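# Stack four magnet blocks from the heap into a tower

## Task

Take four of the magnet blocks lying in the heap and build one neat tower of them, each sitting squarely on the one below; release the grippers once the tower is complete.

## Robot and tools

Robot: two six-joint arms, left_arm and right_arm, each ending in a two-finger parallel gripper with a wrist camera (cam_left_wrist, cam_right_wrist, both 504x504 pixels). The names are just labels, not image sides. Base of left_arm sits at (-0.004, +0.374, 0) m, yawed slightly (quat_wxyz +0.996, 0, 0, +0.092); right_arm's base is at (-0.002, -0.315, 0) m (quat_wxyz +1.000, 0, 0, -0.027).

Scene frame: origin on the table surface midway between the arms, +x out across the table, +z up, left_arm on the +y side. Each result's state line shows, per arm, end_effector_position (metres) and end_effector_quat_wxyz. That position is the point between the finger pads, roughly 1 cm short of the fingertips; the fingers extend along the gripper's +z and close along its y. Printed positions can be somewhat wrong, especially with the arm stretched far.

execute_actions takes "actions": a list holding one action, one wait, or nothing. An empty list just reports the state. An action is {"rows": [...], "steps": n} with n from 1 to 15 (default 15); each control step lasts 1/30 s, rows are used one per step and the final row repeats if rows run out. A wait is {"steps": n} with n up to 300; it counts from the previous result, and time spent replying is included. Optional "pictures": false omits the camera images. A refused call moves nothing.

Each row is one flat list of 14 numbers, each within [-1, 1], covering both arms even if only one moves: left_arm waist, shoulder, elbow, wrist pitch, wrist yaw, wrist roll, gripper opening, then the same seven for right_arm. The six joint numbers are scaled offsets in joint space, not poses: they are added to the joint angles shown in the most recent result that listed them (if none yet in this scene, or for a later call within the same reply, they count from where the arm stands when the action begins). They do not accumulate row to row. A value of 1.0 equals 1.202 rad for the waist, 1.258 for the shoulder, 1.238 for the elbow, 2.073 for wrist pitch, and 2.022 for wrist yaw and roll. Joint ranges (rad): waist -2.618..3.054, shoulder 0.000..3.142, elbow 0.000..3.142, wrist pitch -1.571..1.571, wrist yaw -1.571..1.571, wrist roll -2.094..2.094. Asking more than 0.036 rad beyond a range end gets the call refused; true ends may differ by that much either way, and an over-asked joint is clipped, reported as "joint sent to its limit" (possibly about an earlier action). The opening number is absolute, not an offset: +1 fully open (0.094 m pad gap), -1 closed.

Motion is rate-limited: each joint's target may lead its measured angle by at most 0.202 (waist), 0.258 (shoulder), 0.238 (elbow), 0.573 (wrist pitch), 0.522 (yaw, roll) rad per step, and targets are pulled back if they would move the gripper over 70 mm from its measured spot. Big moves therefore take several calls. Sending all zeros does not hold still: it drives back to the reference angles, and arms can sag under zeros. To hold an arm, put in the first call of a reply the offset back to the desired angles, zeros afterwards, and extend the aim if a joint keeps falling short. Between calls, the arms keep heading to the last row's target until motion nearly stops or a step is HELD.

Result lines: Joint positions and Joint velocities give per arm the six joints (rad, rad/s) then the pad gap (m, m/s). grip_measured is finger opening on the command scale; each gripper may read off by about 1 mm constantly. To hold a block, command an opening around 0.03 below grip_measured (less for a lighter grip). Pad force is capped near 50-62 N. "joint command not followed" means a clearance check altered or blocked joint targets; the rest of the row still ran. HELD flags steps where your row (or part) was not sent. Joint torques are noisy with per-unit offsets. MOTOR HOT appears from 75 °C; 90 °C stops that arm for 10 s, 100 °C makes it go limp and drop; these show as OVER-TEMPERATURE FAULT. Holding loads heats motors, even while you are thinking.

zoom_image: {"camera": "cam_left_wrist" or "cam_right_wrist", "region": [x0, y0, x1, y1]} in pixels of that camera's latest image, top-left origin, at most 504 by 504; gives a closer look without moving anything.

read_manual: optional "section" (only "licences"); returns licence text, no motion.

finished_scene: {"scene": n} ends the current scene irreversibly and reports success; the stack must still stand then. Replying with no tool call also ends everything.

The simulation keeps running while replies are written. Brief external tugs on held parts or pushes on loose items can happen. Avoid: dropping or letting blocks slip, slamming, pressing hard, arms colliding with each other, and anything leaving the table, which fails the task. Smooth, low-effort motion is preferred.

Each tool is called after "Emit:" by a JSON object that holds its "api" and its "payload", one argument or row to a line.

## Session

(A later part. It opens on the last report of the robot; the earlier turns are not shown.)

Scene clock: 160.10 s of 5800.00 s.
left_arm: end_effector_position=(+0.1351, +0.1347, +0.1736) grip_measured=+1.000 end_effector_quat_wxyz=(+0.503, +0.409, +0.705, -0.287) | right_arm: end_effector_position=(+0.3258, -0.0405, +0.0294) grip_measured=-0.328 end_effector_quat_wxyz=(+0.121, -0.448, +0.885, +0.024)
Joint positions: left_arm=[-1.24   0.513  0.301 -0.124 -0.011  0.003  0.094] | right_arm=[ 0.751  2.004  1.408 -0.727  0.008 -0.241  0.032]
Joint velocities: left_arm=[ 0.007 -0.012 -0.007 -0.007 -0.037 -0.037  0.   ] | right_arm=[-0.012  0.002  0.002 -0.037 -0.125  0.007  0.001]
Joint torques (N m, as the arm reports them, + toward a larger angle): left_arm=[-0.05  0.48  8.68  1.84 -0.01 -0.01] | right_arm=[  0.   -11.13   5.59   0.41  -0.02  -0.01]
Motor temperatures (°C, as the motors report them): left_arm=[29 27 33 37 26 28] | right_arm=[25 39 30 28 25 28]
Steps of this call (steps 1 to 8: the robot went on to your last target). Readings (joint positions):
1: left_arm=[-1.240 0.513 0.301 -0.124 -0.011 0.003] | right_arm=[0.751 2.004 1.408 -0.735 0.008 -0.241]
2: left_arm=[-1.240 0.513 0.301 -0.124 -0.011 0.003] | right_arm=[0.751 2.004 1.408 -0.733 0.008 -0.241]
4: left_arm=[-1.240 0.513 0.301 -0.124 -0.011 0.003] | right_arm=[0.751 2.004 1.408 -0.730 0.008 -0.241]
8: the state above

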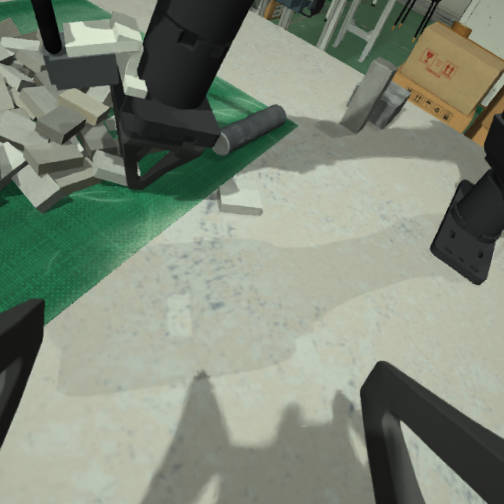

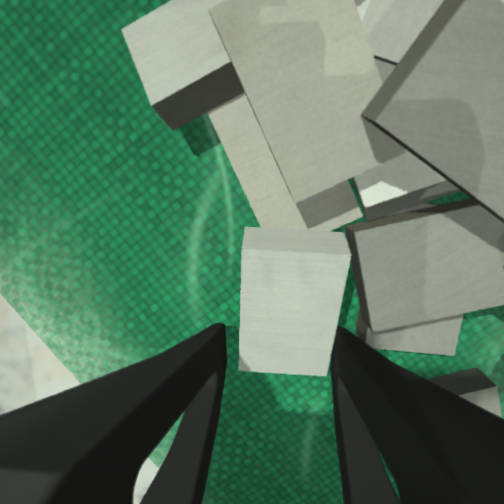

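Emit:
{"api": "execute_actions", "payload": {
  "actions": [
    {"rows":[[0,0,0,0,0,0,1,0,0.004,0,0.012,0,0,-0.33],[0,0,0,0,0,0,1,0,0.008,0,0.018,0,0,-0.33],[0,0,0,0,0,0,1,0,0.012,0,0.024,0,0,-0.33],[0,0,0,0,0,0,1,0,0.015,0,0.027,0,0,-0.33]],"steps":13}
  ]
}}

Emit:
{"api": "execute_actions", "payload": {
  "actions": [
    {"rows":[[0,0,0,0,0,0,1,0,0,0,0,0,0,-0.37],[0,0,0,0,0,0,1,0,0,0,0,0,0,-0.41],[0,0,0,0,0,0,1,0,0,0,0,0,0,-0.44],[0,0,0,0,0,0,1,0,0,0,0,0,0,-0.47],[0,0,0,0,0,0,1,0,0,0,0,0,0,-0.51]],"steps":10}
  ]
}}

Emit:
{"api": "zoom_image", "payload": {
  "camera": "cam_left_wrist",
  "region": [50,90,210,220]
}}

Scene clock: 164.80 s of 5800.00 s.
left_arm: end_effector_position=(+0.1351, +0.1347, +0.1736) grip_measured=+1.000 end_effector_quat_wxyz=(+0.503, +0.409, +0.705, -0.287) | right_arm: end_effector_position=(+0.3304, -0.0366, +0.0261) grip_measured=-0.328 end_effector_quat_wxyz=(+0.130, -0.448, +0.884, +0.026)
Joint positions: left_arm=[-1.24   0.513  0.301 -0.124 -0.011  0.003  0.094] | right_arm=[ 0.751  2.017  1.408 -0.697  0.008 -0.241  0.032]
Joint velocities: left_arm=[-0.002 -0.002 -0.017 -0.081 -0.037  0.066  0.   ] | right_arm=[-0.002 -0.007 -0.002  0.051 -0.051  0.051  0.   ]
Joint torques (N m, as the arm reports them, + toward a larger angle): left_arm=[-0.07  0.44  8.75  1.87 -0.01  0.  ] | right_arm=[-0.01 -9.45  7.1   0.48  0.01 -0.02]
Motor temperatures (°C, as the motors report them): left_arm=[29 27 33 37 26 28] | right_arm=[25 39 30 28 25 28]
Steps of this call (steps 1 to 30: the robot went on to your last target; steps 31 to 90: nothing new was sent; then 1.27 s passed at rest; steps 91 to 103: all 13 steps of this action). Readings (joint positions):
91: left_arm=[-1.240 0.513 0.301 -0.124 -0.011 0.003] | right_arm=[0.751 2.004 1.408 -0.725 0.008 -0.241]
92: left_arm=[-1.240 0.513 0.301 -0.124 -0.011 0.003] | right_arm=[0.751 2.004 1.408 -0.723 0.008 -0.241]
94: left_arm=[-1.240 0.513 0.301 -0.124 -0.011 0.003] | right_arm=[0.751 2.006 1.408 -0.713 0.008 -0.241]
98: left_arm=[-1.240 0.513 0.301 -0.124 -0.011 0.003] | right_arm=[0.751 2.015 1.408 -0.698 0.008 -0.241]
103: the state above

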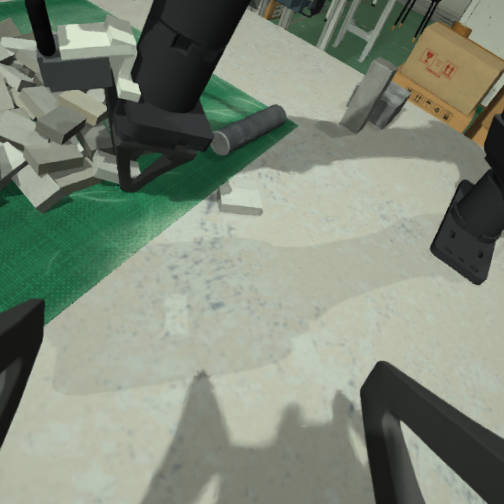

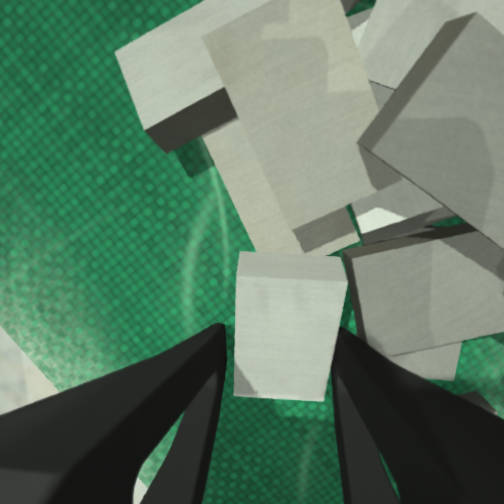

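Scene clock: 165.13 s of 5800.00 s.
left_arm: end_effector_position=(+0.1351, +0.1347, +0.1736) grip_measured=+1.000 end_effector_quat_wxyz=(+0.503, +0.409, +0.705, -0.287) | right_arm: end_effector_position=(+0.3305, -0.0367, +0.0261) grip_measured=-0.474 end_effector_quat_wxyz=(+0.130, -0.448, +0.884, +0.026)
Joint positions: left_arm=[-1.24   0.513  0.301 -0.124 -0.011  0.003  0.094] | right_arm=[ 0.751  2.017  1.408 -0.697  0.009 -0.241  0.025]
Joint velocities: left_arm=[-0.012 -0.007 -0.012 -0.022 -0.022 -0.022  0.   ] | right_arm=[-0.022 -0.002 -0.017  0.007  0.051 -0.066 -0.   ]
Joint torques (N m, as the arm reports them, + toward a larger angle): left_arm=[-0.08  0.5   8.63  1.83 -0.01 -0.01] | right_arm=[ -0.05 -10.13   7.09   0.24   0.01  -0.02]
Motor temperatures (°C, as the motors report them): left_arm=[29 27 33 37 26 28] | right_arm=[25 39 30 28 25 28]
Steps of this call (steps 1 to 10: all 10 steps of this action). Readings (joint positions):
1: left_arm=[-1.240 0.513 0.301 -0.124 -0.011 0.003] | right_arm=[0.751 2.017 1.408 -0.697 0.008 -0.241]
2: left_arm=[-1.240 0.513 0.301 -0.124 -0.011 0.003] | right_arm=[0.751 2.017 1.408 -0.697 0.009 -0.241]
4: left_arm=[-1.240 0.513 0.301 -0.124 -0.011 0.003] | right_arm=[0.751 2.017 1.408 -0.697 0.009 -0.241]
8: left_arm=[-1.240 0.513 0.301 -0.124 -0.011 0.003] | right_arm=[0.751 2.017 1.408 -0.697 0.009 -0.241]
10: the state above

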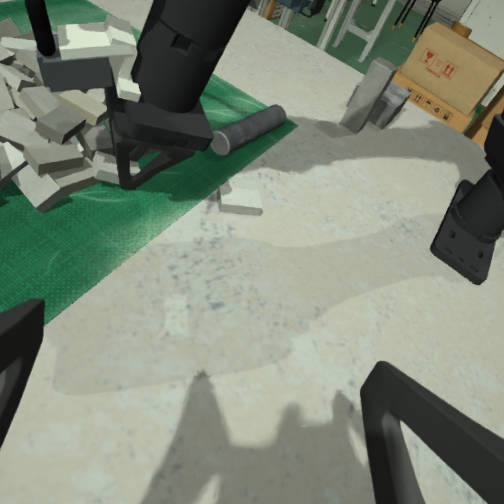

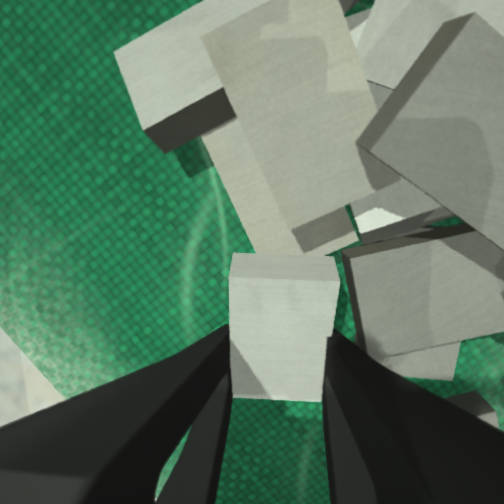

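Region (50, 90, 210, 220) of cam_left_wrist's 504x504 image, scaled by 3.150, with more detail than that image has; it fills the top 410 rows of this view, and the rest is white.

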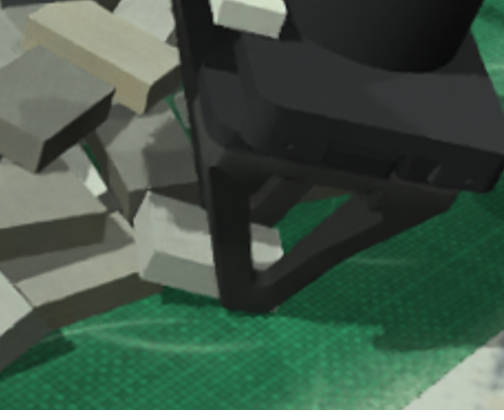

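Emit:
{"api": "execute_actions", "payload": {
  "actions": [
    {"rows":[[0,0,0,0,0,0,1,0,-0.02,0,0,0,0,-0.51],[0,0,0,0,0,0,1,0,-0.032,0,0,0,0,-0.51],[0,0,0,0,0,0,1,0,-0.045,0,0,0,0,-0.51],[0,0,0,0,0,0,1,0,-0.06,0,-0.01,0,0,-0.51],[0,0,0,0,0,0,1,0,-0.075,0,-0.02,0,0,-0.51],[0,0,0,0,0,0,1,0,-0.09,0,-0.035,0,0.01,-0.51],[0,0,0,0,0,0,1,0.005,-0.105,0,-0.055,0,0.025,-0.51],[0,0,0,0,0,0,1,0.01,-0.118,-0.01,-0.075,0,0.04,-0.51],[0,0,0,0,0,0,1,0.015,-0.128,-0.02,-0.095,0,0.055,-0.51],[0,0,0,0,0,0,1,0.02,-0.134,-0.03,-0.115,0,0.07,-0.51],[0,0,0,0,0,0,1,0.025,-0.134,-0.045,-0.135,0,0.085,-0.51],[0,0,0,0,0,0,1,0.03,-0.134,-0.06,-0.155,0,0.1,-0.51],[0,0,0,0,0,0,1,0.035,-0.134,-0.07,-0.175,0,0.11,-0.51],[0,0,0,0,0,0,1,0.04,-0.134,-0.08,-0.19,0,0.12,-0.51],[0,0,0,0,0,0,1,0.042,-0.134,-0.088,-0.199,0,0.12,-0.51]]}
  ],
  "pictures": false
}}

Emit:
{"api": "execute_actions", "payload": {
  "actions": [
    {"steps":20}
  ]
}}

Emit:
{"api": "zoom_image", "payload": {
  "camera": "cam_left_wrist",
  "region": [180,140,310,240]
}}

Scene clock: 172.03 s of 5800.00 s.
left_arm: end_effector_position=(+0.1351, +0.1347, +0.1736) grip_measured=+1.000 end_effector_quat_wxyz=(+0.503, +0.409, +0.705, -0.287) | right_arm: end_effector_position=(+0.2739, -0.0696, +0.0647) grip_measured=-0.474 end_effector_quat_wxyz=(+0.066, -0.391, +0.918, +0.017)
Joint positions: left_arm=[-1.24   0.513  0.301 -0.124 -0.011  0.003  0.094] | right_arm=[ 0.781  1.845  1.357 -0.947  0.009 -0.078  0.025]
Joint velocities: left_arm=[-0.007  0.007 -0.032  0.051  0.007  0.066  0.   ] | right_arm=[ 0.217  0.002 -0.54  -0.901 -0.095  0.505  0.   ]
Joint torques (N m, as the arm reports them, + toward a larger angle): left_arm=[-0.21  0.62  8.68  1.82  0.01 -0.01] | right_arm=[ 0.52 -8.31  4.76 -0.18 -0.02  0.03]
Motor temperatures (°C, as the motors report them): left_arm=[29 27 33 37 26 28] | right_arm=[25 39 30 28 25 28]
Steps of this call (steps 1 to 15: the robot went on to your last target; steps 16 to 90: nothing new was sent; then 3.40 s passed at rest; steps 91 to 105: all 15 steps of this action). Readings (joint positions):
91: left_arm=[-1.240 0.513 0.301 -0.124 -0.011 0.003] | right_arm=[0.751 2.017 1.408 -0.697 0.009 -0.241]
92: left_arm=[-1.240 0.513 0.301 -0.124 -0.011 0.003] | right_arm=[0.751 2.015 1.408 -0.697 0.009 -0.241]
94: left_arm=[-1.240 0.513 0.301 -0.124 -0.011 0.003] | right_arm=[0.751 2.004 1.408 -0.700 0.009 -0.241]
98: left_arm=[-1.240 0.513 0.301 -0.124 -0.011 0.003] | right_arm=[0.751 1.936 1.408 -0.748 0.009 -0.220]
105: the state above

Scene clock: 172.70 s of 5800.00 s.
left_arm: end_effector_position=(+0.1351, +0.1347, +0.1736) grip_measured=+1.000 end_effector_quat_wxyz=(+0.503, +0.409, +0.705, -0.287) | right_arm: end_effector_position=(+0.2299, -0.1018, +0.0472) grip_measured=-0.474 end_effector_quat_wxyz=(-0.032, -0.366, +0.930, -0.017)
Joint positions: left_arm=[-1.24   0.513  0.301 -0.124 -0.011  0.003  0.094] | right_arm=[ 0.797  1.853  1.302 -1.093  0.009 -0.005  0.025]
Joint velocities: left_arm=[-0.012  0.002 -0.007  0.022 -0.081  0.022  0.   ] | right_arm=[-0.002 -0.002 -0.032 -0.037  0.022 -0.037  0.001]
Joint torques (N m, as the arm reports them, + toward a larger angle): left_arm=[-0.01  0.51  8.7   1.85  0.    0.01] | right_arm=[ 0.26 -8.41  6.29 -0.48  0.    0.03]
Motor temperatures (°C, as the motors report them): left_arm=[29 27 33 37 26 28] | right_arm=[25 39 30 28 25 28]
Steps of this call (steps 1 to 20: the robot went on to your last target). Readings (joint positions):
1: left_arm=[-1.240 0.513 0.301 -0.124 -0.011 0.003] | right_arm=[0.788 1.846 1.339 -0.977 0.009 -0.063]
2: left_arm=[-1.240 0.513 0.301 -0.124 -0.011 0.003] | right_arm=[0.793 1.848 1.323 -1.006 0.009 -0.052]
4: left_arm=[-1.240 0.513 0.301 -0.124 -0.011 0.003] | right_arm=[0.797 1.852 1.305 -1.052 0.009 -0.035]
8: left_arm=[-1.240 0.513 0.301 -0.124 -0.011 0.003] | right_arm=[0.797 1.853 1.302 -1.084 0.009 -0.017]
20: the state above

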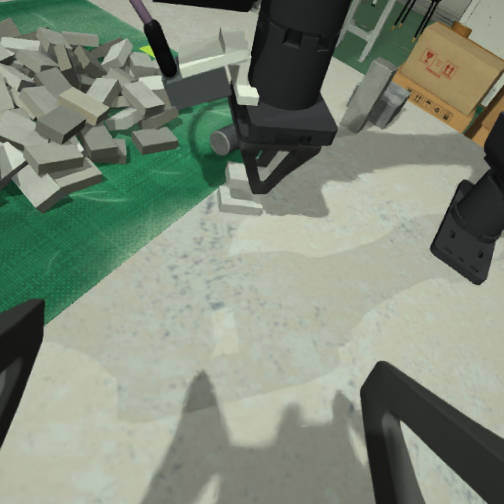

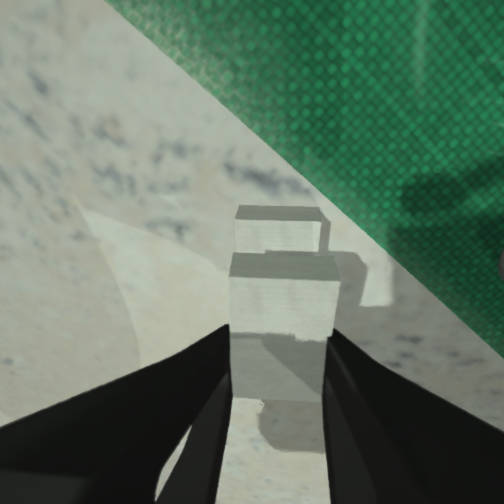

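Region (180, 140, 310, 240) of cam_left_wrist's 504x504 image, scaled by 3.877, with more detail than that image has; it fills the top 388 rows of this view, and the rest is white.

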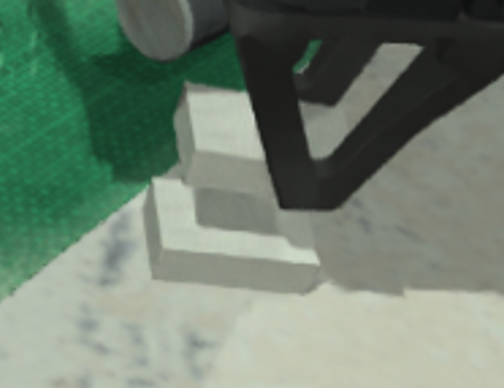

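Emit:
{"api": "execute_actions", "payload": {
  "actions": [
    {"rows":[[0,0,0,0,0,0,1,0,0.004,0,0.01,-0.007,0,-0.51],[0,0,0,0,0,0,1,0,0.008,0,0.014,-0.009,0,-0.51],[0,0,0,0,0,0,1,0,0.012,0,0.018,-0.009,0,-0.51],[0,0,0,0,0,0,1,0,0.016,0,0.022,-0.009,0,-0.51],[0,0,0,0,0,0,1,0,0.02,0,0.025,-0.009,0,-0.51],[0,0,0,0,0,0,1,0,0.024,0,0.027,-0.009,0,-0.51],[0,0,0,0,0,0,1,0,0.028,0,0.027,-0.009,0,-0.51],[0,0,0,0,0,0,1,0,0.032,0,0.027,-0.009,0,-0.51]]}
  ],
  "pictures": false
}}

Emit:
{"api": "execute_actions", "payload": {
  "actions": [
    {"steps":6}
  ]
}}

Emit:
{"api": "zoom_image", "payload": {
  "camera": "cam_left_wrist",
  "region": [180,140,310,240]
}}

Scene clock: 176.90 s of 5800.00 s.
left_arm: end_effector_position=(+0.1351, +0.1347, +0.1736) grip_measured=+1.000 end_effector_quat_wxyz=(+0.503, +0.409, +0.705, -0.287) | right_arm: end_effector_position=(+0.2330, -0.0961, +0.0349) grip_measured=-0.474 end_effector_quat_wxyz=(-0.036, -0.365, +0.930, -0.012)
Joint positions: left_arm=[-1.24   0.513  0.301 -0.124 -0.011  0.003  0.094] | right_arm=[ 0.797  1.892  1.302 -1.056 -0.003 -0.005  0.025]
Joint velocities: left_arm=[-0.007  0.007 -0.007 -0.081 -0.022  0.037  0.   ] | right_arm=[-0.022  0.007 -0.012  0.051 -0.007 -0.007  0.   ]
Joint torques (N m, as the arm reports them, + toward a larger angle): left_arm=[-0.06  0.36  8.67  1.85  0.01  0.  ] | right_arm=[-0.01 -8.34  6.48 -0.2  -0.08 -0.02]
Motor temperatures (°C, as the motors report them): left_arm=[29 27 34 37 26 28] | right_arm=[25 39 30 28 25 28]
Steps of this call (steps 1 to 15: the robot went on to your last target; steps 16 to 90: nothing new was sent; then 0.70 s passed at rest; steps 91 to 105: all 15 steps of this action). Readings (joint positions):
91: left_arm=[-1.240 0.513 0.301 -0.124 -0.011 0.003] | right_arm=[0.797 1.853 1.302 -1.093 0.008 -0.005]
92: left_arm=[-1.240 0.513 0.301 -0.124 -0.011 0.003] | right_arm=[0.797 1.853 1.302 -1.092 0.006 -0.005]
94: left_arm=[-1.240 0.513 0.301 -0.124 -0.011 0.003] | right_arm=[0.797 1.856 1.302 -1.085 0.002 -0.005]
98: left_arm=[-1.240 0.513 0.301 -0.124 -0.011 0.003] | right_arm=[0.797 1.877 1.302 -1.067 -0.002 -0.005]
105: the state above

Scene clock: 177.10 s of 5800.00 s.
left_arm: end_effector_position=(+0.1351, +0.1347, +0.1736) grip_measured=+1.000 end_effector_quat_wxyz=(+0.503, +0.409, +0.705, -0.287) | right_arm: end_effector_position=(+0.2332, -0.0959, +0.0349) grip_measured=-0.474 end_effector_quat_wxyz=(-0.035, -0.365, +0.930, -0.012)
Joint positions: left_arm=[-1.24   0.513  0.301 -0.124 -0.011  0.003  0.094] | right_arm=[ 0.797  1.892  1.302 -1.055 -0.003 -0.005  0.025]
Joint velocities: left_arm=[-0.007 -0.007  0.002 -0.037 -0.066  0.022  0.   ] | right_arm=[-0.007  0.002 -0.002 -0.007 -0.022 -0.037 -0.001]
Joint torques (N m, as the arm reports them, + toward a larger angle): left_arm=[-0.01  0.4   8.67  1.83  0.    0.  ] | right_arm=[ 0.   -8.31  6.32 -0.14 -0.06 -0.02]
Motor temperatures (°C, as the motors report them): left_arm=[29 27 34 37 26 28] | right_arm=[25 39 30 28 25 28]
Steps of this call (steps 1 to 6: the robot went on to your last target). Readings (joint positions):
1: left_arm=[-1.240 0.513 0.301 -0.124 -0.011 0.003] | right_arm=[0.797 1.892 1.302 -1.055 -0.003 -0.005]
2: left_arm=[-1.240 0.513 0.301 -0.124 -0.011 0.003] | right_arm=[0.797 1.892 1.302 -1.055 -0.003 -0.005]
4: left_arm=[-1.240 0.513 0.301 -0.124 -0.011 0.003] | right_arm=[0.797 1.892 1.302 -1.055 -0.003 -0.005]
6: the state above

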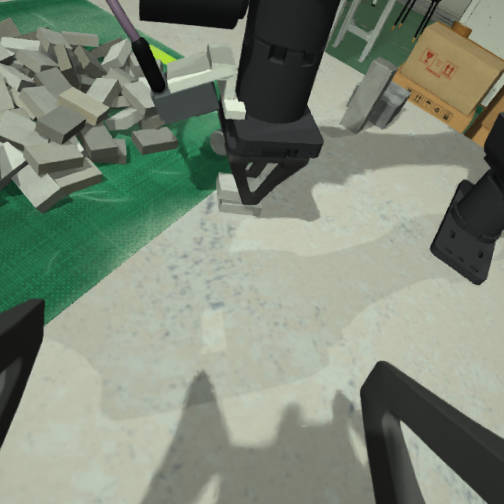

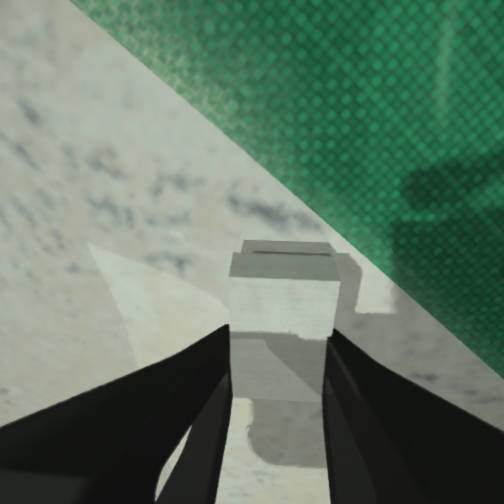

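Region (180, 140, 310, 240) of cam_left_wrist's 504x504 image, scaled by 3.877, with more detail than that image has; it fills the top 388 rows of this view, and the rest is white.

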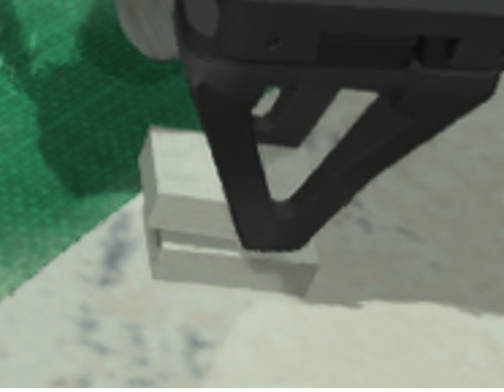

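Emit:
{"api": "execute_actions", "payload": {
  "actions": [
    {"rows":[[0,0,0,0,0,0,1,0,0.003,0,0,0.005,0,-0.51],[0,0,0,0,0,0,1,0,0.006,0,0,0.005,0,-0.51],[0,0,0,0,0,0,1,0,0.009,0,0,0.005,0,-0.51],[0,0,0,0,0,0,1,0,0.012,0,0,0.005,0,-0.51],[0,0,0,0,0,0,1,0,0.015,0,0,0.005,0,-0.51],[0,0,0,0,0,0,1,0,0.018,0,0,0.005,0,-0.51]],"steps":14}
  ]
}}

Emit:
{"api": "zoom_image", "payload": {
  "camera": "cam_left_wrist",
  "region": [180,140,310,240]
}}

Scene clock: 180.57 s of 5800.00 s.
left_arm: end_effector_position=(+0.1351, +0.1347, +0.1736) grip_measured=+1.000 end_effector_quat_wxyz=(+0.503, +0.409, +0.705, -0.287) | right_arm: end_effector_position=(+0.2325, -0.0973, +0.0292) grip_measured=-0.474 end_effector_quat_wxyz=(-0.043, -0.365, +0.930, -0.017)
Joint positions: left_arm=[-1.24   0.513  0.301 -0.124 -0.011  0.003  0.094] | right_arm=[ 0.797  1.911  1.302 -1.054 -0.    -0.005  0.025]
Joint velocities: left_arm=[ 0.007  0.007 -0.017 -0.007 -0.066 -0.022  0.   ] | right_arm=[-0.002 -0.007 -0.012 -0.022 -0.066 -0.051  0.   ]
Joint torques (N m, as the arm reports them, + toward a larger angle): left_arm=[-0.12  0.52  8.6   1.83  0.01 -0.03] | right_arm=[-0.14 -8.42  6.37 -0.4   0.06 -0.02]
Motor temperatures (°C, as the motors report them): left_arm=[29 27 34 37 26 28] | right_arm=[25 38 30 27 25 28]
Steps of this call (steps 1 to 15: the robot went on to your last target; steps 16 to 90: nothing new was sent; steps 91 to 104: all 14 steps of this action). Readings (joint positions):
91: left_arm=[-1.240 0.513 0.301 -0.124 -0.011 0.003] | right_arm=[0.797 1.892 1.302 -1.054 -0.003 -0.005]
92: left_arm=[-1.240 0.513 0.301 -0.124 -0.011 0.003] | right_arm=[0.797 1.892 1.302 -1.054 -0.003 -0.005]
94: left_arm=[-1.240 0.513 0.301 -0.124 -0.011 0.003] | right_arm=[0.797 1.893 1.302 -1.054 -0.002 -0.005]
98: left_arm=[-1.240 0.513 0.301 -0.124 -0.011 0.003] | right_arm=[0.797 1.906 1.302 -1.054 -0.001 -0.005]
104: the state above

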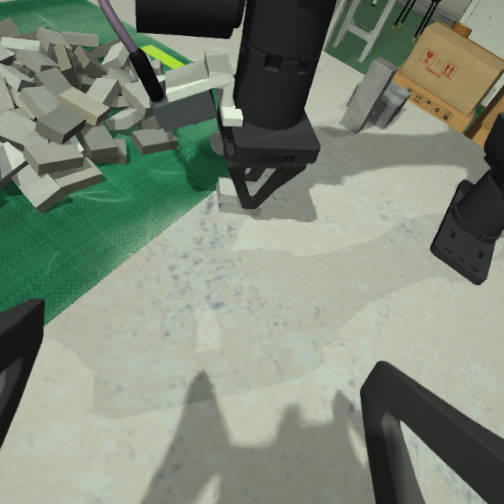

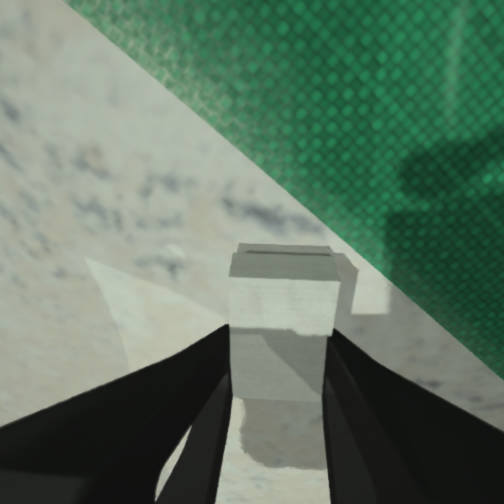

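Region (180, 140, 310, 240) of cam_left_wrist's 504x504 image, scaled by 3.877, with more detail than that image has; it fills the top 388 rows of this view, and the rest is white.

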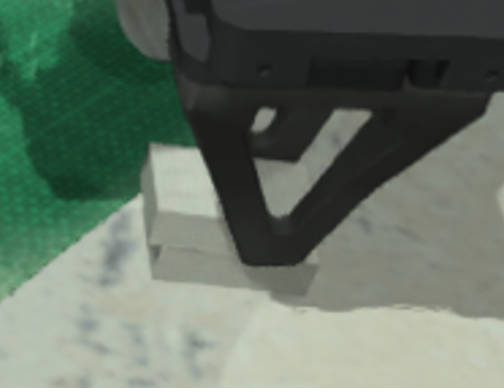

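Emit:
{"api": "execute_actions", "payload": {
  "actions": [
    {"rows":[[0,0,0,0,0,0,1,0,0,0,0,0,0,-0.45],[0,0,0,0,0,0,1,0,0,0,0,0,0,-0.4],[0,0,0,0,0,0,1,0,0,0,0,0,0,-0.32],[0,0,0,0,0,0,1,0,0,0,0,0,0,-0.22],[0,0,0,0,0,0,1,0,-0.01,0.015,0,0,0,-0.22],[0,0,0,0,0,0,1,0,-0.015,0.025,-0.01,0,0,-0.22],[0,0,0,0,0,0,1,0,-0.02,0.035,-0.018,0,0,-0.22],[0,0,0,0,0,0,1,0,-0.025,0.045,-0.026,0,0,-0.22],[0,0,0,0,0,0,1,0,-0.03,0.055,-0.034,0,0,-0.22],[0,0,0,0,0,0,1,0,-0.035,0.065,-0.042,0,0,-0.22],[0,0,0,0,0,0,1,0,-0.04,0.075,-0.05,0,0,-0.22],[0,0,0,0,0,0,1,0,-0.045,0.085,-0.056,0,0,-0.22],[0,0,0,0,0,0,1,0,-0.05,0.095,-0.062,0,0,-0.22],[0,0,0,0,0,0,1,0,-0.055,0.105,-0.066,0,0,-0.22]]}
  ],
  "pictures": false
}}

Emit:
{"api": "execute_actions", "payload": {
  "actions": [
    {"steps":10}
  ]
}}

Emit:
{"api": "zoom_image", "payload": {
  "camera": "cam_left_wrist",
  "region": [180,140,310,240]
}}

Scene clock: 187.83 s of 5800.00 s.
left_arm: end_effector_position=(+0.1351, +0.1347, +0.1736) grip_measured=+1.000 end_effector_quat_wxyz=(+0.503, +0.409, +0.705, -0.287) | right_arm: end_effector_position=(+0.2382, -0.0921, +0.0605) grip_measured=-0.222 end_effector_quat_wxyz=(-0.028, -0.366, +0.930, -0.011)
Joint positions: left_arm=[-1.24   0.513  0.301 -0.124 -0.011  0.003  0.094] | right_arm=[ 0.797  1.873  1.384 -1.141 -0.    -0.005  0.037]
Joint velocities: left_arm=[-0.002 -0.007  0.002 -0.037 -0.007  0.051  0.   ] | right_arm=[ 0.007 -0.256  0.349 -0.212 -0.051  0.037 -0.   ]
Joint torques (N m, as the arm reports them, + toward a larger angle): left_arm=[-0.02  0.48  8.71  1.83  0.05  0.02] | right_arm=[ 0.01 -9.69  8.79 -0.51 -0.01 -0.02]
Motor temperatures (°C, as the motors report them): left_arm=[29 27 34 38 26 28] | right_arm=[25 38 30 27 25 28]
Steps of this call (steps 1 to 15: the robot went on to your last target; steps 16 to 90: nothing new was sent; then 3.77 s passed at rest; steps 91 to 105: all 15 steps of this action). Readings (joint positions):
91: left_arm=[-1.240 0.513 0.301 -0.124 -0.011 0.003] | right_arm=[0.797 1.911 1.302 -1.054 -0.000 -0.005]
92: left_arm=[-1.240 0.513 0.301 -0.124 -0.011 0.003] | right_arm=[0.797 1.911 1.302 -1.054 -0.000 -0.005]
94: left_arm=[-1.240 0.513 0.301 -0.124 -0.011 0.003] | right_arm=[0.797 1.911 1.302 -1.054 -0.000 -0.005]
98: left_arm=[-1.240 0.513 0.301 -0.124 -0.011 0.003] | right_arm=[0.797 1.911 1.305 -1.065 -0.000 -0.005]
105: the state above

Scene clock: 188.17 s of 5800.00 s.
left_arm: end_effector_position=(+0.1351, +0.1347, +0.1736) grip_measured=+1.000 end_effector_quat_wxyz=(+0.503, +0.409, +0.705, -0.287) | right_arm: end_effector_position=(+0.2384, -0.0919, +0.0726) grip_measured=-0.222 end_effector_quat_wxyz=(-0.022, -0.366, +0.930, -0.008)
Joint positions: left_arm=[-1.24   0.513  0.301 -0.124 -0.011  0.003  0.094] | right_arm=[ 0.797  1.852  1.406 -1.172 -0.    -0.005  0.037]
Joint velocities: left_arm=[ 0.007 -0.002  0.012 -0.007 -0.007  0.037  0.   ] | right_arm=[-0.012 -0.002 -0.002 -0.051  0.007 -0.081  0.   ]
Joint torques (N m, as the arm reports them, + toward a larger angle): left_arm=[-0.14  0.5   8.69  1.85  0.01  0.02] | right_arm=[-0.01 -9.3   9.14 -0.39 -0.01 -0.01]
Motor temperatures (°C, as the motors report them): left_arm=[29 27 34 38 26 28] | right_arm=[25 38 30 27 25 28]
Steps of this call (steps 1 to 10: the robot went on to your last target). Readings (joint positions):
1: left_arm=[-1.240 0.513 0.301 -0.124 -0.011 0.003] | right_arm=[0.797 1.865 1.394 -1.146 -0.000 -0.005]
2: left_arm=[-1.240 0.513 0.301 -0.124 -0.011 0.003] | right_arm=[0.797 1.858 1.401 -1.150 -0.000 -0.005]
4: left_arm=[-1.240 0.513 0.301 -0.124 -0.011 0.003] | right_arm=[0.797 1.852 1.406 -1.157 -0.000 -0.005]
8: left_arm=[-1.240 0.513 0.301 -0.124 -0.011 0.003] | right_arm=[0.797 1.852 1.406 -1.169 -0.000 -0.005]
10: the state above

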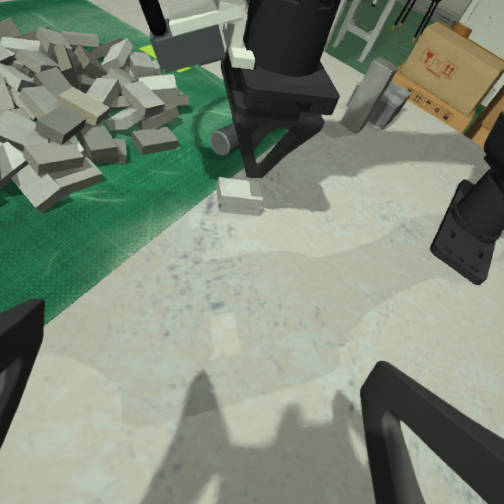

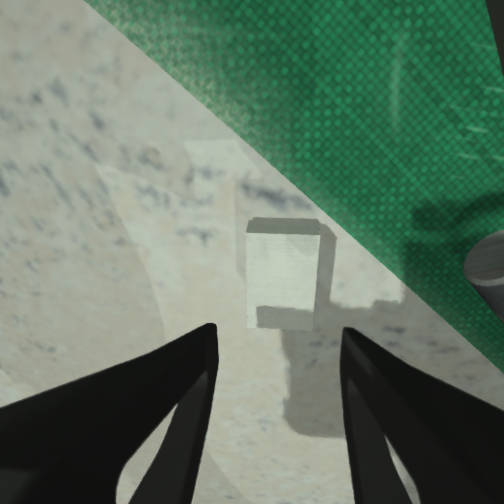

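Region (180, 140, 310, 240) of cam_left_wrist's 504x504 image, scaled by 3.877, with more detail than that image has; it fills the top 388 rows of this view, and the rest is white.

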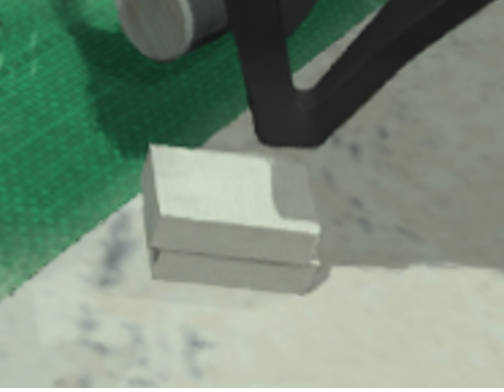

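Emit:
{"api": "execute_actions", "payload": {
  "actions": [
    {"rows":[[0,0,0,0,0,0,1,-0.01,0.01,0.04,-0.01,0,-0.02,-0.22],[0,0,0,0,0,0,1,-0.02,0.025,0.065,-0.015,0,-0.04,-0.22],[0,0,0,0,0,0,1,-0.03,0.04,0.09,-0.02,0,-0.06,-0.22],[0,0,0,0,0,0,1,-0.042,0.055,0.12,-0.025,0,-0.08,-0.22],[0,0,0,0,0,0,1,-0.054,0.075,0.15,-0.03,0,-0.1,-0.22],[0,0,0,0,0,0,1,-0.066,0.095,0.18,-0.037,0,-0.12,-0.22],[0,0,0,0,0,0,1,-0.078,0.115,0.21,-0.037,0,-0.14,-0.22],[0,0,0,0,0,0,1,-0.09,0.135,0.24,-0.037,0,-0.16,-0.22],[0,0,0,0,0,0,1,-0.102,0.155,0.27,-0.037,0,-0.18,-0.22],[0,0,0,0,0,0,1,-0.114,0.175,0.295,-0.037,0,-0.2,-0.22],[0,0,0,0,0,0,1,-0.126,0.195,0.32,-0.037,0,-0.22,-0.22],[0,0,0,0,0,0,1,-0.136,0.21,0.34,-0.037,0,-0.24,-0.22],[0,0,0,0,0,0,1,-0.144,0.225,0.355,-0.037,0,-0.247,-0.22],[0,0,0,0,0,0,1,-0.15,0.235,0.362,-0.037,0,-0.247,-0.22],[0,0,0,0,0,0,1,-0.154,0.242,0.362,-0.037,0,-0.247,-0.22]]}
  ],
  "pictures": false
}}

Emit:
{"api": "execute_actions", "payload": {
  "actions": [
    {"steps":15}
  ]
}}

Emit:
{"api": "zoom_image", "payload": {
  "camera": "cam_left_wrist",
  "region": [50,70,210,200]
}}

Scene clock: 195.73 s of 5800.00 s.
left_arm: end_effector_position=(+0.1351, +0.1347, +0.1736) grip_measured=+1.000 end_effector_quat_wxyz=(+0.503, +0.409, +0.705, -0.287) | right_arm: end_effector_position=(+0.3479, -0.0869, +0.0761) grip_measured=-0.222 end_effector_quat_wxyz=(+0.015, -0.473, +0.881, +0.002)
Joint positions: left_arm=[-1.24   0.513  0.301 -0.124 -0.011  0.003  0.094] | right_arm=[ 0.628  2.126  1.813 -1.228 -0.001 -0.411  0.037]
Joint velocities: left_arm=[-0.017  0.012 -0.007 -0.007  0.037 -0.022  0.   ] | right_arm=[-0.305  0.403  0.266 -0.081 -0.037 -0.623  0.   ]
Joint torques (N m, as the arm reports them, + toward a larger angle): left_arm=[-0.06  0.54  8.76  1.84  0.   -0.02] | right_arm=[  0.31 -10.53   9.03  -0.32  -0.01  -0.09]
Motor temperatures (°C, as the motors report them): left_arm=[29 27 34 38 26 28] | right_arm=[25 38 31 27 25 28]
Steps of this call (steps 1 to 30: the robot went on to your last target; steps 31 to 90: nothing new was sent; then 4.07 s passed at rest; steps 91 to 105: all 15 steps of this action). Readings (joint positions):
91: left_arm=[-1.240 0.513 0.301 -0.124 -0.011 0.003] | right_arm=[0.797 1.852 1.406 -1.176 -0.000 -0.010]
92: left_arm=[-1.240 0.513 0.301 -0.124 -0.011 0.003] | right_arm=[0.796 1.856 1.414 -1.184 -0.000 -0.023]
94: left_arm=[-1.240 0.513 0.301 -0.124 -0.011 0.003] | right_arm=[0.786 1.883 1.461 -1.204 -0.001 -0.064]
98: left_arm=[-1.240 0.513 0.301 -0.124 -0.011 0.003] | right_arm=[0.733 1.972 1.611 -1.224 -0.002 -0.184]
105: the state above

Scene clock: 196.23 s of 5800.00 s.
left_arm: end_effector_position=(+0.1351, +0.1347, +0.1736) grip_measured=+1.000 end_effector_quat_wxyz=(+0.503, +0.409, +0.705, -0.287) | right_arm: end_effector_position=(+0.3513, -0.0949, +0.0647) grip_measured=-0.222 end_effector_quat_wxyz=(-0.001, -0.501, +0.865, -0.001)
Joint positions: left_arm=[-1.24   0.513  0.301 -0.124 -0.011  0.003  0.094] | right_arm=[ 0.609  2.159  1.819 -1.233  0.003 -0.495  0.037]
Joint velocities: left_arm=[-0.007  0.002  0.012 -0.022 -0.022  0.007  0.   ] | right_arm=[-0.017 -0.017 -0.007  0.037 -0.066  0.007 -0.001]
Joint torques (N m, as the arm reports them, + toward a larger angle): left_arm=[-0.12  0.5   8.67  1.84 -0.02 -0.01] | right_arm=[  0.28 -11.34  10.01  -0.34  -0.03  -0.01]
Motor temperatures (°C, as the motors report them): left_arm=[29 27 34 38 26 28] | right_arm=[25 38 31 27 25 28]
Steps of this call (steps 1 to 15: the robot went on to your last target). Readings (joint positions):
1: left_arm=[-1.240 0.513 0.301 -0.124 -0.011 0.003] | right_arm=[0.619 2.138 1.818 -1.228 0.000 -0.428]
2: left_arm=[-1.240 0.513 0.301 -0.124 -0.011 0.003] | right_arm=[0.612 2.146 1.819 -1.228 0.001 -0.442]
4: left_arm=[-1.240 0.513 0.301 -0.124 -0.011 0.003] | right_arm=[0.608 2.157 1.819 -1.230 0.003 -0.462]
8: left_arm=[-1.240 0.513 0.301 -0.124 -0.011 0.003] | right_arm=[0.609 2.159 1.819 -1.232 0.003 -0.483]
15: the state above

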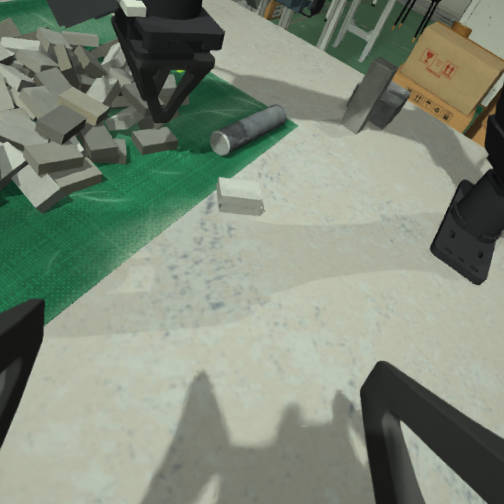

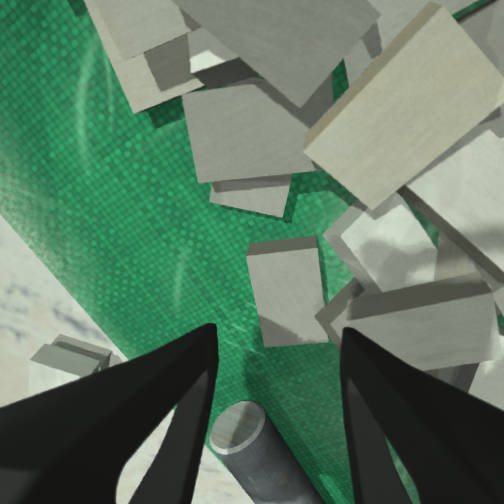

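Region (50, 70, 210, 200) of cam_left_wrist's 504x504 image, scaled by 3.150, with more detail than that image has; it fills the top 410 rows of this view, and the rest is white.

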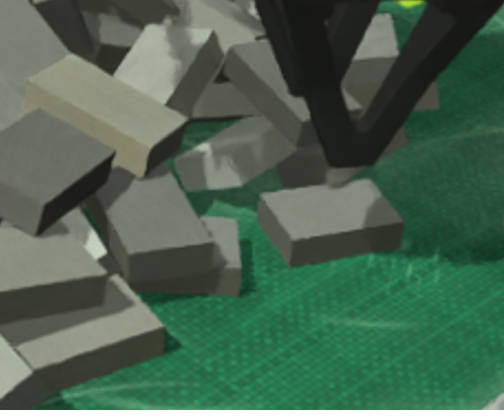

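Emit:
{"api": "execute_actions", "payload": {
  "actions": [
    {"rows":[[0,0,0,0,0,0,1,0.014,0,0.03,0,0,0.03,-0.22],[0,0,0,0,0,0,1,0.014,0,0.05,0,0,0.06,-0.22],[0,0,0,0,0,0,1,0.014,0.005,0.07,0,0,0.09,-0.22],[0,0,0,0,0,0,1,0.014,0.015,0.09,0,0,0.12,-0.22],[0,0,0,0,0,0,1,0.014,0.025,0.11,0,0,0.15,-0.22],[0,0,0,0,0,0,1,0.014,0.035,0.13,0,0,0.18,-0.22],[0,0,0,0,0,0,1,0.014,0.045,0.15,0,0,0.21,-0.22],[0,0,0,0,0,0,1,0.014,0.055,0.17,0,0,0.24,-0.22],[0,0,0,0,0,0,1,0.014,0.065,0.19,0,0,0.27,-0.22],[0,0,0,0,0,0,1,0.014,0.075,0.21,0,0,0.3,-0.22],[0,0,0,0,0,0,1,0.014,0.083,0.222,0,0,0.33,-0.22],[0,0,0,0,0,0,1,0.014,0.09,0.231,0,0,0.346,-0.22],[0,0,0,0,0,0,1,0.014,0.096,0.231,0,0,0.346,-0.22],[0,0,0,0,0,0,1,0.014,0.1,0.231,0,0,0.346,-0.22]]}
  ],
  "pictures": false
}}

Emit:
{"api": "execute_actions", "payload": {
  "actions": [
    {"steps":15}
  ]
}}

Emit:
{"api": "zoom_image", "payload": {
  "camera": "cam_left_wrist",
  "region": [20,40,180,170]
}}

Scene clock: 208.27 s of 5800.00 s.
left_arm: end_effector_position=(+0.1351, +0.1347, +0.1736) grip_measured=+1.000 end_effector_quat_wxyz=(+0.503, +0.409, +0.705, -0.287) | right_arm: end_effector_position=(+0.4000, -0.0602, +0.0885) grip_measured=-0.222 end_effector_quat_wxyz=(+0.069, -0.233, +0.970, +0.022)
Joint positions: left_arm=[-1.24   0.513  0.301 -0.124 -0.011  0.003  0.094] | right_arm=[ 0.617  2.263  2.073 -1.235  0.003  0.091  0.037]
Joint velocities: left_arm=[ 0.017 -0.012 -0.012 -0.022  0.007 -0.066  0.   ] | right_arm=[ 0.007  0.159  0.017 -0.007  0.066  0.696  0.   ]
Joint torques (N m, as the arm reports them, + toward a larger angle): left_arm=[-0.09  0.49  8.71  1.84  0.01 -0.01] | right_arm=[  0.63 -11.11  10.02   0.04  -0.02   0.06]
Motor temperatures (°C, as the motors report them): left_arm=[29 27 34 38 26 28] | right_arm=[25 40 32 27 25 28]
Steps of this call (steps 1 to 15: the robot went on to your last target; steps 16 to 90: nothing new was sent; then 8.53 s passed at rest; steps 91 to 105: all 15 steps of this action). Readings (joint positions):
91: left_arm=[-1.240 0.513 0.301 -0.124 -0.011 0.003] | right_arm=[0.609 2.159 1.819 -1.233 0.003 -0.489]
92: left_arm=[-1.240 0.513 0.301 -0.124 -0.011 0.003] | right_arm=[0.610 2.159 1.823 -1.234 0.003 -0.469]
94: left_arm=[-1.240 0.513 0.301 -0.124 -0.011 0.003] | right_arm=[0.612 2.166 1.850 -1.238 0.003 -0.407]
98: left_arm=[-1.240 0.513 0.301 -0.124 -0.011 0.003] | right_arm=[0.616 2.200 1.955 -1.238 0.003 -0.226]
105: the state above

Scene clock: 208.77 s of 5800.00 s.
left_arm: end_effector_position=(+0.1351, +0.1347, +0.1736) grip_measured=+1.000 end_effector_quat_wxyz=(+0.503, +0.409, +0.705, -0.287) | right_arm: end_effector_position=(+0.3994, -0.0606, +0.0789) grip_measured=-0.222 end_effector_quat_wxyz=(+0.058, -0.183, +0.981, +0.022)
Joint positions: left_arm=[-1.24   0.513  0.301 -0.124 -0.011  0.003  0.094] | right_arm=[ 0.617  2.284  2.073 -1.235  0.003  0.195  0.037]
Joint velocities: left_arm=[-0.002  0.012  0.002  0.051  0.022 -0.051  0.   ] | right_arm=[-0.002  0.002 -0.007  0.007  0.051  0.095  0.   ]
Joint torques (N m, as the arm reports them, + toward a larger angle): left_arm=[-0.14  0.38  8.72  1.85 -0.02 -0.04] | right_arm=[  0.7  -12.4    9.88   0.03  -0.01   0.06]
Motor temperatures (°C, as the motors report them): left_arm=[29 27 34 38 26 28] | right_arm=[25 40 32 27 25 28]
Steps of this call (steps 1 to 15: the robot went on to your last target). Readings (joint positions):
1: left_arm=[-1.240 0.513 0.301 -0.124 -0.011 0.003] | right_arm=[0.617 2.268 2.073 -1.235 0.003 0.113]
2: left_arm=[-1.240 0.513 0.301 -0.124 -0.011 0.003] | right_arm=[0.617 2.273 2.073 -1.235 0.003 0.130]
4: left_arm=[-1.240 0.513 0.301 -0.124 -0.011 0.003] | right_arm=[0.617 2.281 2.073 -1.235 0.003 0.155]
8: left_arm=[-1.240 0.513 0.301 -0.124 -0.011 0.003] | right_arm=[0.617 2.284 2.073 -1.235 0.003 0.181]
15: the state above

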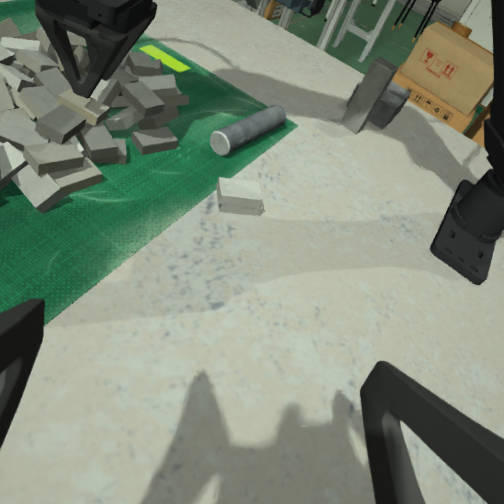

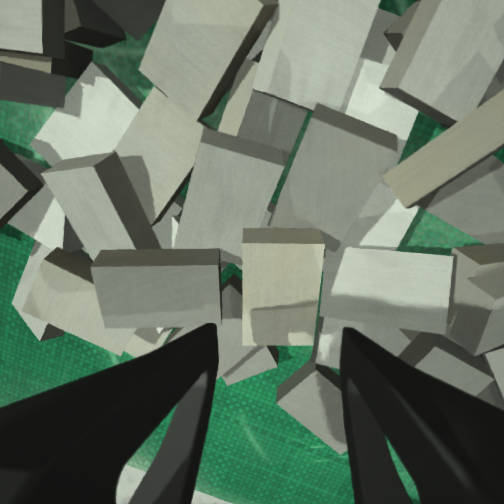

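Region (20, 40, 180, 170) of cam_left_wrist's 504x504 image, scaled by 3.150, with more detail than that image has; it fills the top 410 rows of this view, and the rest is white.

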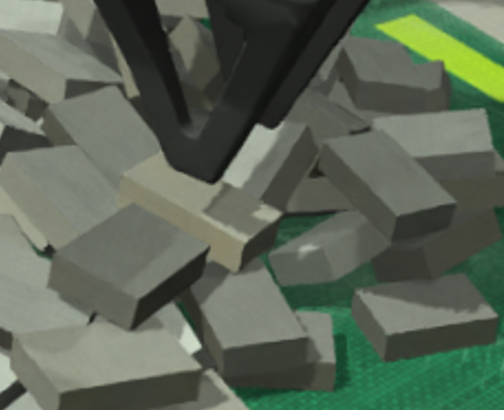

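Emit:
{"api": "execute_actions", "payload": {
  "actions": [
    {"rows":[[0,0,0,0,0,0,1,0,0.004,0,0.005,0,0,-0.26],[0,0,0,0,0,0,1,0,0.008,0,0.01,0,0,-0.3],[0,0,0,0,0,0,1,0,0.012,0,0.013,0,0,-0.34],[0,0,0,0,0,0,1,0,0.016,0,0.013,0,0,-0.34],[0,0,0,0,0,0,1,0,0.02,0,0.013,0,0,-0.34],[0,0,0,0,0,0,1,0,0.024,0,0.013,0,0,-0.34],[0,0,0,0,0,0,1,0,0.028,0,0.013,0,0,-0.34],[0,0,0,0,0,0,1,0,0.032,0,0.013,0,0,-0.34]]}
  ]
}}

Emit:
{"api": "zoom_image", "payload": {
  "camera": "cam_left_wrist",
  "region": [20,40,180,170]
}}

Scene clock: 214.63 s of 5800.00 s.
left_arm: end_effector_position=(+0.1351, +0.1347, +0.1736) grip_measured=+1.000 end_effector_quat_wxyz=(+0.503, +0.409, +0.705, -0.287) | right_arm: end_effector_position=(+0.3993, -0.0606, +0.0603) grip_measured=-0.338 end_effector_quat_wxyz=(+0.043, -0.181, +0.982, +0.016)
Joint positions: left_arm=[-1.24   0.513  0.301 -0.124 -0.011  0.003  0.094] | right_arm=[ 0.617  2.326  2.073 -1.227  0.003  0.199  0.031]
Joint velocities: left_arm=[ 0.017 -0.017 -0.017 -0.007 -0.022  0.022  0.   ] | right_arm=[-0.017 -0.012  0.007  0.051 -0.037 -0.051 -0.001]
Joint torques (N m, as the arm reports them, + toward a larger angle): left_arm=[ 0.07  0.53  8.73  1.85 -0.01  0.01] | right_arm=[ -0.01 -12.63   7.24   0.15  -0.01  -0.06]
Motor temperatures (°C, as the motors report them): left_arm=[29 27 34 39 26 28] | right_arm=[25 41 32 27 25 28]
Steps of this call (steps 1 to 15: the robot went on to your last target; steps 16 to 90: nothing new was sent; then 2.37 s passed at rest; steps 91 to 105: all 15 steps of this action). Readings (joint positions):
91: left_arm=[-1.240 0.513 0.301 -0.124 -0.011 0.003] | right_arm=[0.617 2.284 2.073 -1.235 0.003 0.199]
92: left_arm=[-1.240 0.513 0.301 -0.124 -0.011 0.003] | right_arm=[0.617 2.284 2.073 -1.234 0.003 0.199]
94: left_arm=[-1.240 0.513 0.301 -0.124 -0.011 0.003] | right_arm=[0.617 2.286 2.073 -1.232 0.003 0.199]
98: left_arm=[-1.240 0.513 0.301 -0.124 -0.011 0.003] | right_arm=[0.617 2.302 2.073 -1.228 0.003 0.199]
105: the state above

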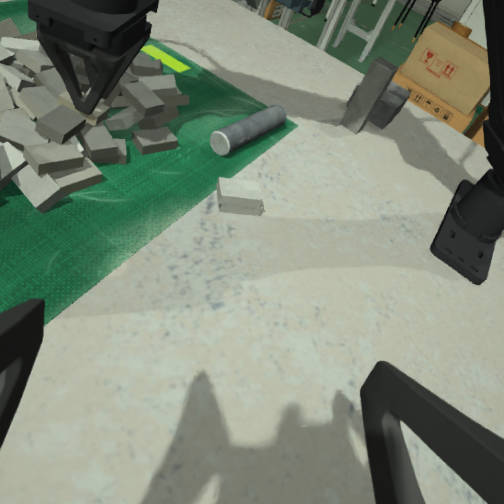

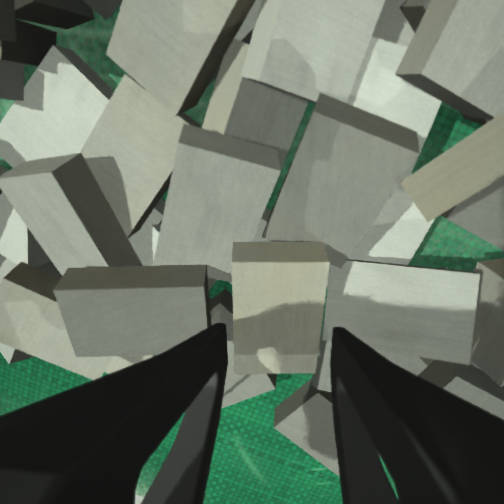

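Region (20, 40, 180, 170) of cam_left_wrist's 504x504 image, scaled by 3.150, with more detail than that image has; it fills the top 410 rows of this view, and the rest is white.

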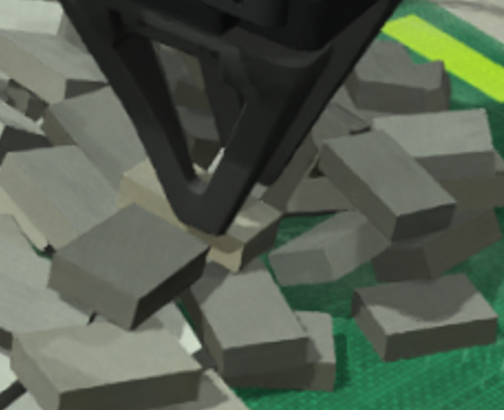

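Emit:
{"api": "execute_actions", "payload": {
  "actions": [
    {"rows":[[0,0,0,0,0,0,1,0,-0.005,-0.012,0.008,0,0,-0.36],[0,0,0,0,0,0,1,0,-0.005,-0.018,0.013,0,0,-0.36],[0,0,0,0,0,0,1,0,-0.005,-0.024,0.018,0,0,-0.36],[0,0,0,0,0,0,1,0,-0.005,-0.03,0.023,0,0,-0.36],[0,0,0,0,0,0,1,0,-0.005,-0.036,0.028,0,0,-0.36],[0,0,0,0,0,0,1,0,-0.005,-0.042,0.033,0,0,-0.36],[0,0,0,0,0,0,1,0,-0.005,-0.048,0.038,0,0,-0.36],[0,0,0,0,0,0,1,0,-0.005,-0.054,0.04,0,0,-0.36]]}
  ]
}}

Emit:
{"api": "zoom_image", "payload": {
  "camera": "cam_left_wrist",
  "region": [20,40,180,170]
}}

Scene clock: 218.47 s of 5800.00 s.
left_arm: end_effector_position=(+0.1351, +0.1347, +0.1736) grip_measured=+1.000 end_effector_quat_wxyz=(+0.503, +0.409, +0.705, -0.287) | right_arm: end_effector_position=(+0.4005, -0.0599, +0.0481) grip_measured=-0.358 end_effector_quat_wxyz=(+0.046, -0.181, +0.982, +0.017)
Joint positions: left_arm=[-1.24   0.513  0.301 -0.124 -0.011  0.003  0.094] | right_arm=[ 0.617  2.326  2.024 -1.17   0.003  0.199  0.03 ]
Joint velocities: left_arm=[ 0.002  0.007 -0.012 -0.022  0.037  0.022  0.   ] | right_arm=[-0.012 -0.002 -0.012 -0.066 -0.139 -0.007 -0.   ]
Joint torques (N m, as the arm reports them, + toward a larger angle): left_arm=[ 0.02  0.45  8.8   1.84  0.   -0.02] | right_arm=[ -0.01 -13.2    5.69   0.18   0.    -0.01]
Motor temperatures (°C, as the motors report them): left_arm=[29 27 34 39 26 28] | right_arm=[25 41 32 27 25 28]
Steps of this call (steps 1 to 15: the robot went on to your last target; steps 16 to 90: nothing new was sent; then 0.33 s passed at rest; steps 91 to 105: all 15 steps of this action). Readings (joint positions):
91: left_arm=[-1.240 0.513 0.301 -0.124 -0.011 0.003] | right_arm=[0.617 2.326 2.073 -1.226 0.003 0.199]
92: left_arm=[-1.240 0.513 0.301 -0.124 -0.011 0.003] | right_arm=[0.617 2.326 2.073 -1.225 0.003 0.199]
94: left_arm=[-1.240 0.513 0.301 -0.124 -0.011 0.003] | right_arm=[0.617 2.326 2.070 -1.217 0.003 0.199]
98: left_arm=[-1.240 0.513 0.301 -0.124 -0.011 0.003] | right_arm=[0.617 2.326 2.041 -1.188 0.003 0.199]
105: the state above

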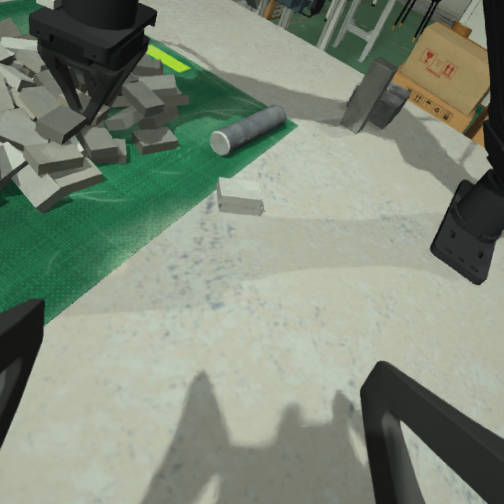

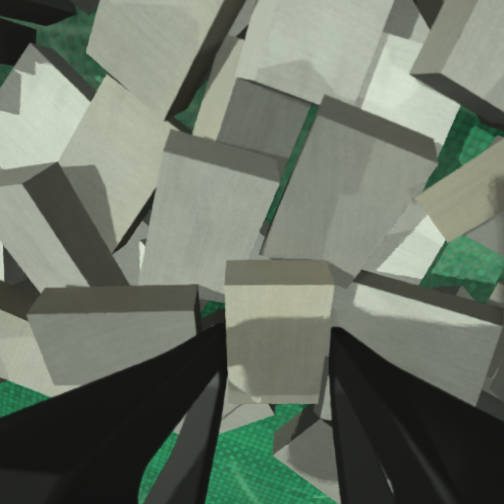

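Region (20, 40, 180, 170) of cam_left_wrist's 504x504 image, scaled by 3.150, with more detail than that image has; it fills the top 410 rows of this view, and the rest is white.

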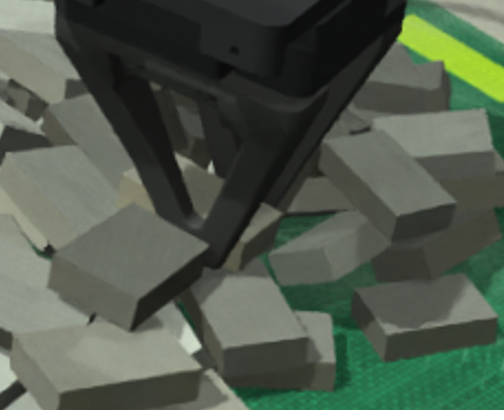

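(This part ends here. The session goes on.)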